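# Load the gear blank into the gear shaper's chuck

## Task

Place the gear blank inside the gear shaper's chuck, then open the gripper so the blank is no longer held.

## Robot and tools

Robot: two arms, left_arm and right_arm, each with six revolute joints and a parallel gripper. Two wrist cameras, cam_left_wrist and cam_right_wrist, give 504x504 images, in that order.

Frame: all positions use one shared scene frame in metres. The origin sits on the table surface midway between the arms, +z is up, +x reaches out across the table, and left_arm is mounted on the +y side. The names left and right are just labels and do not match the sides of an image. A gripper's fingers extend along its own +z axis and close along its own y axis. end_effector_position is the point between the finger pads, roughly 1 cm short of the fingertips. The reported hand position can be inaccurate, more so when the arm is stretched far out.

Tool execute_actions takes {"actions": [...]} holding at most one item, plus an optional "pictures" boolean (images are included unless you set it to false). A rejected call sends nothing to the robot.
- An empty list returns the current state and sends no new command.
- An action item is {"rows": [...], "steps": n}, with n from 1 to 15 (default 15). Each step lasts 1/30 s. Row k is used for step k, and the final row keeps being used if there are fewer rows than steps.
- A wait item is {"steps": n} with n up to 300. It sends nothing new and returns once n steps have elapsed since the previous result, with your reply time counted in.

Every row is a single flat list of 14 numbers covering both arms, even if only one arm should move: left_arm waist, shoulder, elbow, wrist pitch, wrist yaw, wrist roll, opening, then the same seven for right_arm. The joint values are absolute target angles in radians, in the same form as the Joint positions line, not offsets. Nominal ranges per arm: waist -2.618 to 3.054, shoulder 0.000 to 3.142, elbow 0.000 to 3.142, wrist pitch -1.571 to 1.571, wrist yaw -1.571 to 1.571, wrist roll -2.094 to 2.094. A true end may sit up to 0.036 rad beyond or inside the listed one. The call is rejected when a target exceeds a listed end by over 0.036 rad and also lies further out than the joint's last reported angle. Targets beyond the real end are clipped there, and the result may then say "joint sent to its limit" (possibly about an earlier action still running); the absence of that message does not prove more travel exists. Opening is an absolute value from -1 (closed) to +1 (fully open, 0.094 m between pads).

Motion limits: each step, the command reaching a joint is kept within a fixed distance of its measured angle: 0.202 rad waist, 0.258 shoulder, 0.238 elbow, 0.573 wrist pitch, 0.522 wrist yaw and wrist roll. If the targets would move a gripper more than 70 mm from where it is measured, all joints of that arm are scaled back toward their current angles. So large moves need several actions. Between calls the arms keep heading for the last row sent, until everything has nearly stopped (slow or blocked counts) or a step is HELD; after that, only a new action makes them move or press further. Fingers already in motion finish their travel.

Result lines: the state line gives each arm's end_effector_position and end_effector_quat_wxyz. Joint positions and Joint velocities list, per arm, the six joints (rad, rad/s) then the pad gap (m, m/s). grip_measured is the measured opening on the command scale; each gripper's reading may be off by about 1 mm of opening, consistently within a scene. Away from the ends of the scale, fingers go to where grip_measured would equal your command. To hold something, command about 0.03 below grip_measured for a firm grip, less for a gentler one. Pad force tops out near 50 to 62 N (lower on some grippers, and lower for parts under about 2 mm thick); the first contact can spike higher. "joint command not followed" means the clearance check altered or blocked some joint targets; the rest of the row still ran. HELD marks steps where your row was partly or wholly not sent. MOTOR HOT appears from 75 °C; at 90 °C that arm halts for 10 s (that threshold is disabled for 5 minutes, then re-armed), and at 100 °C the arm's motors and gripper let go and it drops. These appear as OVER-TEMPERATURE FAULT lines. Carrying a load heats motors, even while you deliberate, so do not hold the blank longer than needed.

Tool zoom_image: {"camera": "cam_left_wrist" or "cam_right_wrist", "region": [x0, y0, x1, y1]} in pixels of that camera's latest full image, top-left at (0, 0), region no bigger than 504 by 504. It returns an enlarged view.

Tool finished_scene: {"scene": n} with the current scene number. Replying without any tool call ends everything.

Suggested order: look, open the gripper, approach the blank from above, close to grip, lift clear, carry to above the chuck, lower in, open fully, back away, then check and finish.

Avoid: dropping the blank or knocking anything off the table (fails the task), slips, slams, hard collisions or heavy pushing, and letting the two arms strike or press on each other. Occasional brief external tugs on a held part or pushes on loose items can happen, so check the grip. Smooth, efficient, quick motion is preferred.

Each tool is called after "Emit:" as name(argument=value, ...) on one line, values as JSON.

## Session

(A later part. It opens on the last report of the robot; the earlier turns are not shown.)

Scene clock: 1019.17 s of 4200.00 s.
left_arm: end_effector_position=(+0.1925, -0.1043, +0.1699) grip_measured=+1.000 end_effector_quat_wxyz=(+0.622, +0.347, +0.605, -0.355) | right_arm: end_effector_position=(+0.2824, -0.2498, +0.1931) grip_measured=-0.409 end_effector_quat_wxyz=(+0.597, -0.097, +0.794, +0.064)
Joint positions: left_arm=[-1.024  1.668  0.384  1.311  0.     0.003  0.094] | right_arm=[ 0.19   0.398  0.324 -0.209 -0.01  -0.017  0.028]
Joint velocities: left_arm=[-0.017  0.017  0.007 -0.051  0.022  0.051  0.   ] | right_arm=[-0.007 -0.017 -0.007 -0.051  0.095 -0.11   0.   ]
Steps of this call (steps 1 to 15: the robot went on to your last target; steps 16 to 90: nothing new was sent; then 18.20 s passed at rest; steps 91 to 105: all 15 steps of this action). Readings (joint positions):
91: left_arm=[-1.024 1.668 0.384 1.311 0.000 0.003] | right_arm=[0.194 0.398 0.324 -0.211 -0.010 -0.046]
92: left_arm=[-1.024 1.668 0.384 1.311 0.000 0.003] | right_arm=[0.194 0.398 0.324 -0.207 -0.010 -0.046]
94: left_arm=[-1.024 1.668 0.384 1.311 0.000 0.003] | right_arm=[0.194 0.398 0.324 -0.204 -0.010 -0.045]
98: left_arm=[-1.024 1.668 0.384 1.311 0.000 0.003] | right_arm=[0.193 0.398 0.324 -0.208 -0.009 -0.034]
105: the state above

Emit:
execute_actions(actions=[{"rows":[[-1.03,1.67,0.39,1.31,0,0,1,0.185,0.4,0.3,-0.27,-0.01,-0.005,-0.5],[-1.03,1.67,0.39,1.31,0,0,1,0.19,0.395,0.295,-0.27,-0.01,-0.015,-0.5],[-1.03,1.67,0.39,1.31,0,0,1,0.19,0.39,0.29,-0.27,-0.01,-0.025,-0.5],[-1.03,1.67,0.39,1.31,0,0,1,0.19,0.39,0.285,-0.27,-0.01,-0.035,-0.5],[-1.03,1.67,0.39,1.31,0,0,1,0.19,0.39,0.28,-0.27,-0.01,-0.045,-0.5],[-1.03,1.67,0.39,1.31,0,0,1,0.19,0.39,0.28,-0.27,-0.01,-0.055,-0.5],[-1.03,1.67,0.39,1.31,0,0,1,0.19,0.39,0.28,-0.27,-0.01,-0.055,-0.5],[-1.03,1.67,0.39,1.31,0,0,1,0.19,0.39,0.28,-0.27,-0.01,-0.045,-0.5],[-1.03,1.67,0.39,1.31,0,0,1,0.19,0.39,0.28,-0.27,-0.01,-0.03,-0.5],[-1.03,1.67,0.39,1.31,0,0,1,0.19,0.39,0.28,-0.27,-0.01,-0.015,-0.5],[-1.03,1.67,0.39,1.31,0,0,1,0.19,0.39,0.28,-0.27,-0.01,0.0,-0.5],[-1.03,1.67,0.39,1.31,0,0,1,0.19,0.39,0.28,-0.27,-0.01,0.0,-0.5],[-1.03,1.67,0.39,1.31,0,0,1,0.19,0.39,0.28,-0.27,-0.01,-0.01,-0.5],[-1.03,1.67,0.39,1.31,0,0,1,0.19,0.39,0.28,-0.27,-0.01,-0.02,-0.5],[-1.03,1.67,0.39,1.31,0,0,1,0.19,0.39,0.28,-0.27,-0.01,-0.025,-0.5]]}], pictures=false)

Scene clock: 1033.60 s of 4200.00 s.
left_arm: end_effector_position=(+0.1925, -0.1043, +0.1699) grip_measured=+1.000 end_effector_quat_wxyz=(+0.622, +0.347, +0.605, -0.355) | right_arm: end_effector_position=(+0.2826, -0.2496, +0.1884) grip_measured=-0.409 end_effector_quat_wxyz=(+0.595, -0.100, +0.795, +0.063)
Joint positions: left_arm=[-1.024  1.668  0.384  1.311  0.     0.003  0.094] | right_arm=[ 0.19   0.398  0.309 -0.2   -0.012 -0.024  0.028]
Joint velocities: left_arm=[ 0.022 -0.002 -0.012 -0.037  0.007 -0.007  0.   ] | right_arm=[-0.002  0.002 -0.002  0.095  0.022 -0.007  0.   ]
Steps of this call (steps 1 to 15: the robot went on to your last target; steps 16 to 90: nothing new was sent; then 10.93 s passed at rest; steps 91 to 105: all 15 steps of this action). Readings (joint positions):
91: left_arm=[-1.024 1.668 0.384 1.311 0.000 0.003] | right_arm=[0.190 0.398 0.324 -0.209 -0.010 -0.017]
92: left_arm=[-1.024 1.668 0.384 1.311 0.000 0.003] | right_arm=[0.190 0.398 0.324 -0.209 -0.010 -0.017]
94: left_arm=[-1.024 1.668 0.384 1.311 0.000 0.003] | right_arm=[0.190 0.398 0.321 -0.206 -0.010 -0.019]
98: left_arm=[-1.024 1.668 0.384 1.311 0.000 0.003] | right_arm=[0.190 0.398 0.311 -0.201 -0.012 -0.031]
105: the state above

Going in. Continue.

Emit:
execute_actions(actions=[{"rows":[[-1.03,1.67,0.39,1.31,0,0,1,0.19,0.388,0.277,-0.268,-0.01,-0.03,-0.5],[-1.03,1.67,0.39,1.31,0,0,1,0.19,0.386,0.274,-0.266,-0.01,-0.035,-0.5],[-1.03,1.67,0.39,1.31,0,0,1,0.19,0.385,0.271,-0.264,-0.01,-0.04,-0.5],[-1.03,1.67,0.39,1.31,0,0,1,0.19,0.384,0.268,-0.262,-0.01,-0.04,-0.5],[-1.03,1.67,0.39,1.31,0,0,1,0.19,0.383,0.265,-0.26,-0.01,-0.03,-0.5],[-1.03,1.67,0.39,1.31,0,0,1,0.19,0.382,0.262,-0.258,-0.01,-0.02,-0.5],[-1.03,1.67,0.39,1.31,0,0,1,0.19,0.381,0.259,-0.256,-0.01,-0.01,-0.5],[-1.03,1.67,0.39,1.31,0,0,1,0.19,0.38,0.256,-0.254,-0.01,-0.01,-0.5],[-1.03,1.67,0.39,1.31,0,0,1,0.19,0.379,0.253,-0.252,-0.01,-0.02,-0.5],[-1.03,1.67,0.39,1.31,0,0,1,0.19,0.378,0.25,-0.25,-0.01,-0.03,-0.5],[-1.03,1.67,0.39,1.31,0,0,1,0.19,0.377,0.247,-0.248,-0.01,-0.04,-0.5],[-1.03,1.67,0.39,1.31,0,0,1,0.19,0.376,0.244,-0.246,-0.01,-0.04,-0.5],[-1.03,1.67,0.39,1.31,0,0,1,0.19,0.375,0.241,-0.244,-0.01,-0.03,-0.5],[-1.03,1.67,0.39,1.31,0,0,1,0.19,0.374,0.238,-0.242,-0.01,-0.025,-0.5],[-1.03,1.67,0.39,1.31,0,0,1,0.19,0.373,0.235,-0.24,-0.01,-0.025,-0.5]]}])

Emit:
zoom_image(camera="cam_left_wrist", region=[185, 50, 305, 190])

Scene clock: 1049.97 s of 4200.00 s.
left_arm: end_effector_position=(+0.1925, -0.1043, +0.1699) grip_measured=+1.000 end_effector_quat_wxyz=(+0.622, +0.347, +0.605, -0.355) | right_arm: end_effector_position=(+0.2829, -0.2495, +0.1765) grip_measured=-0.409 end_effector_quat_wxyz=(+0.592, -0.102, +0.797, +0.062)
Joint positions: left_arm=[-1.024  1.668  0.384  1.311  0.     0.003  0.094] | right_arm=[ 0.19   0.394  0.269 -0.171 -0.012 -0.027  0.028]
Joint velocities: left_arm=[-0.007 -0.002 -0.007 -0.022  0.007 -0.037  0.   ] | right_arm=[ 0.002 -0.046 -0.051  0.095  0.022  0.051 -0.001]
Steps of this call (steps 1 to 15: the robot went on to your last target; steps 16 to 90: nothing new was sent; then 12.87 s passed at rest; steps 91 to 105: all 15 steps of this action). Readings (joint positions):
91: left_arm=[-1.024 1.668 0.384 1.311 0.000 0.003] | right_arm=[0.190 0.398 0.309 -0.200 -0.012 -0.024]
92: left_arm=[-1.024 1.668 0.384 1.311 0.000 0.003] | right_arm=[0.190 0.398 0.309 -0.200 -0.012 -0.025]
94: left_arm=[-1.024 1.668 0.384 1.311 0.000 0.003] | right_arm=[0.190 0.398 0.305 -0.197 -0.012 -0.027]
98: left_arm=[-1.024 1.668 0.384 1.311 0.000 0.003] | right_arm=[0.190 0.398 0.289 -0.188 -0.012 -0.025]
105: the state above

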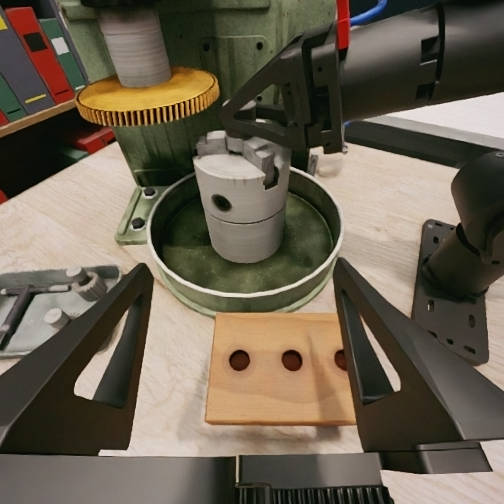

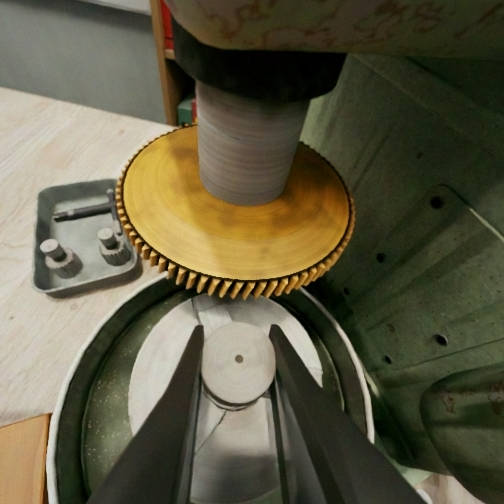

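Region (185, 50, 305, 190) of cam_left_wrist's 504x504 image, scaled by 3.600, with more detail than that image has; it fills the left 432 columns of this view, and the rest is white.

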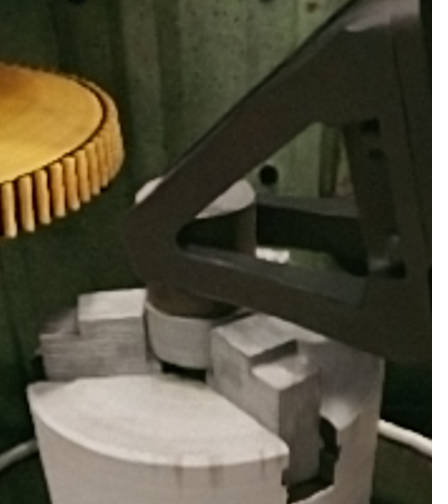

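Seated. Relax, open, back off.

Emit:
execute_actions(actions=[{"rows":[[-1.03,1.67,0.39,1.31,0,0,1,0.19,0.38,0.25,-0.21,-0.01,-0.025,-0.5],[-1.03,1.67,0.39,1.31,0,0,1,0.19,0.38,0.265,-0.18,-0.01,-0.025,-0.5],[-1.03,1.67,0.39,1.31,0,0,1,0.19,0.38,0.275,-0.16,-0.01,-0.025,-0.5],[-1.03,1.67,0.39,1.31,0,0,1,0.19,0.38,0.275,-0.16,-0.01,-0.025,-0.45],[-1.03,1.67,0.39,1.31,0,0,1,0.19,0.38,0.275,-0.16,-0.01,-0.025,-0.41],[-1.03,1.67,0.39,1.31,0,0,1,0.19,0.38,0.275,-0.16,-0.01,-0.025,-0.37],[-1.03,1.67,0.39,1.31,0,0,1,0.19,0.38,0.275,-0.16,-0.01,-0.025,-0.3],[-1.03,1.67,0.39,1.31,0,0,1,0.19,0.38,0.275,-0.16,-0.01,-0.025,-0.2],[-1.03,1.67,0.39,1.31,0,0,1,0.19,0.38,0.275,-0.16,-0.01,-0.025,-0.1]],"steps":15}], pictures=false)

Emit:
execute_actions(actions=[{"rows":[[-1.03,1.67,0.39,1.31,0,0,1,0.19,0.36,0.275,-0.17,-0.01,-0.025,-0.1],[-1.03,1.67,0.39,1.31,0,0,1,0.19,0.34,0.275,-0.19,-0.01,-0.025,-0.1],[-1.03,1.67,0.39,1.31,0,0,1,0.19,0.32,0.275,-0.21,-0.01,-0.025,-0.1],[-1.03,1.67,0.39,1.31,0,0,1,0.19,0.3,0.275,-0.23,-0.01,-0.025,-0.1],[-1.03,1.67,0.39,1.31,0,0,1,0.19,0.28,0.275,-0.25,-0.01,-0.025,-0.1],[-1.03,1.67,0.39,1.31,0,0,1,0.19,0.26,0.275,-0.27,-0.01,-0.025,-0.1],[-1.03,1.67,0.39,1.31,0,0,1,0.19,0.24,0.275,-0.29,-0.01,-0.025,-0.1],[-1.03,1.67,0.39,1.31,0,0,1,0.19,0.22,0.275,-0.31,-0.01,-0.025,-0.1],[-1.03,1.67,0.39,1.31,0,0,1,0.19,0.2,0.275,-0.33,-0.01,-0.025,-0.1],[-1.03,1.67,0.39,1.31,0,0,1,0.19,0.18,0.275,-0.35,-0.01,-0.025,-0.1],[-1.03,1.67,0.39,1.31,0,0,1,0.19,0.16,0.275,-0.36,-0.01,-0.025,-0.1],[-1.03,1.67,0.39,1.31,0,0,1,0.19,0.14,0.275,-0.37,-0.01,-0.025,-0.1],[-1.03,1.67,0.39,1.31,0,0,1,0.19,0.12,0.275,-0.38,-0.01,-0.025,-0.1],[-1.03,1.67,0.39,1.31,0,0,1,0.19,0.1,0.275,-0.39,-0.01,-0.025,-0.1],[-1.03,1.67,0.39,1.31,0,0,1,0.19,0.08,0.275,-0.4,-0.01,-0.025,-0.1]]}], pictures=false)

Emit:
execute_actions(actions=[{"steps":15}])

Scene clock: 1068.87 s of 4200.00 s.
left_arm: end_effector_position=(+0.1925, -0.1043, +0.1699) grip_measured=+1.000 end_effector_quat_wxyz=(+0.622, +0.347, +0.605, -0.355) | right_arm: end_effector_position=(+0.2831, -0.2495, +0.1774) grip_measured=-0.102 end_effector_quat_wxyz=(+0.595, -0.102, +0.795, +0.062)
Joint positions: left_arm=[-1.024  1.668  0.384  1.311  0.     0.003  0.094] | right_arm=[ 0.19   0.391  0.265 -0.162 -0.012 -0.027  0.042]
Joint velocities: left_arm=[ 0.012 -0.007  0.007  0.007 -0.037 -0.007  0.   ] | right_arm=[ 0.002  0.012  0.002 -0.037 -0.037  0.007 -0.   ]
Steps of this call (steps 1 to 15: the robot went on to your last target; steps 16 to 90: nothing new was sent; then 15.40 s passed at rest; steps 91 to 105: all 15 steps of this action). Readings (joint positions):
91: left_arm=[-1.024 1.668 0.384 1.311 0.000 0.003] | right_arm=[0.190 0.391 0.265 -0.164 -0.012 -0.027]
92: left_arm=[-1.024 1.668 0.384 1.311 0.000 0.003] | right_arm=[0.190 0.391 0.265 -0.163 -0.012 -0.027]
94: left_arm=[-1.024 1.668 0.384 1.311 0.000 0.003] | right_arm=[0.190 0.391 0.265 -0.162 -0.012 -0.027]
98: left_arm=[-1.024 1.668 0.384 1.311 0.000 0.003] | right_arm=[0.190 0.391 0.265 -0.162 -0.012 -0.027]
105: the state above

Scene clock: 1069.37 s of 4200.00 s.
left_arm: end_effector_position=(+0.1925, -0.1043, +0.1699) grip_measured=+1.000 end_effector_quat_wxyz=(+0.622, +0.347, +0.605, -0.355) | right_arm: end_effector_position=(+0.2558, -0.2555, +0.1950) grip_measured=-0.102 end_effector_quat_wxyz=(+0.628, -0.099, +0.769, +0.065)
Joint positions: left_arm=[-1.024  1.668  0.384  1.311  0.     0.003  0.094] | right_arm=[ 0.19   0.134  0.265 -0.335 -0.012 -0.027  0.042]
Joint velocities: left_arm=[ 0.002 -0.022 -0.007  0.051 -0.007 -0.022  0.   ] | right_arm=[-0.012 -0.589 -0.007 -0.33   0.022  0.022  0.   ]
Steps of this call (steps 1 to 15: all 15 steps of this action). Readings (joint positions):
1: left_arm=[-1.024 1.668 0.384 1.311 0.000 0.003] | right_arm=[0.190 0.390 0.265 -0.162 -0.012 -0.027]
2: left_arm=[-1.024 1.668 0.384 1.311 0.000 0.003] | right_arm=[0.190 0.385 0.265 -0.165 -0.012 -0.027]
4: left_arm=[-1.024 1.668 0.384 1.311 0.000 0.003] | right_arm=[0.190 0.356 0.265 -0.182 -0.012 -0.027]
8: left_arm=[-1.024 1.668 0.384 1.311 0.000 0.003] | right_arm=[0.190 0.273 0.265 -0.230 -0.012 -0.027]
15: the state above

Scene clock: 1069.87 s of 4200.00 s.
left_arm: end_effector_position=(+0.1925, -0.1043, +0.1699) grip_measured=+1.000 end_effector_quat_wxyz=(+0.622, +0.347, +0.605, -0.355) | right_arm: end_effector_position=(+0.2508, -0.2566, +0.1902) grip_measured=-0.102 end_effector_quat_wxyz=(+0.622, -0.099, +0.774, +0.064)
Joint positions: left_arm=[-1.024  1.668  0.384  1.311  0.     0.003  0.094] | right_arm=[ 0.19   0.1    0.265 -0.385 -0.012 -0.027  0.042]
Joint velocities: left_arm=[-0.007 -0.012  0.002  0.007 -0.066  0.007  0.   ] | right_arm=[ 0.012  0.007  0.007 -0.066  0.007 -0.007 -0.001]
Steps of this call (steps 1 to 15: the robot went on to your last target). Readings (joint positions):
1: left_arm=[-1.024 1.668 0.384 1.311 0.000 0.003] | right_arm=[0.190 0.117 0.265 -0.345 -0.012 -0.027]
2: left_arm=[-1.024 1.668 0.384 1.311 0.000 0.003] | right_arm=[0.190 0.106 0.265 -0.352 -0.012 -0.027]
4: left_arm=[-1.024 1.668 0.384 1.311 0.000 0.003] | right_arm=[0.190 0.100 0.265 -0.361 -0.012 -0.027]
8: left_arm=[-1.024 1.668 0.384 1.311 0.000 0.003] | right_arm=[0.190 0.100 0.265 -0.377 -0.012 -0.027]
15: the state above

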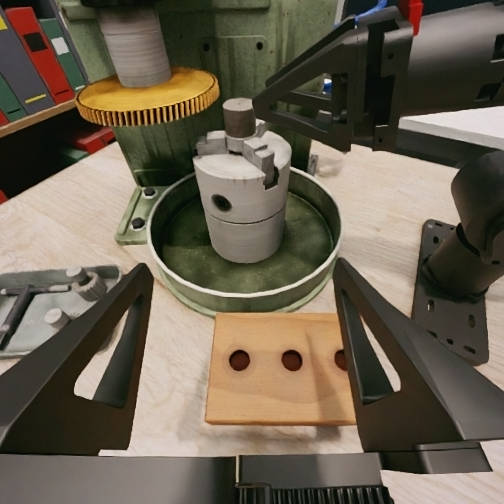

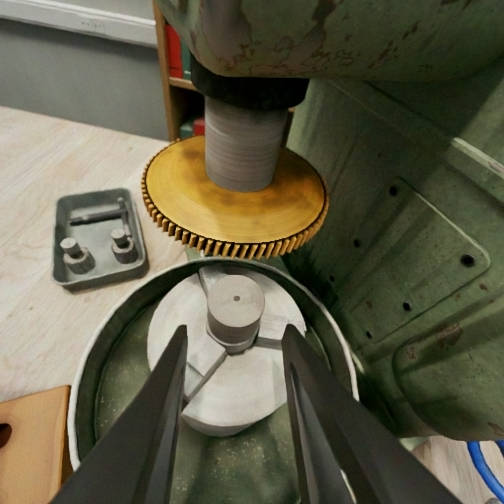

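Emit:
finished_scene(scene=1)

The scene is finished: the task was done.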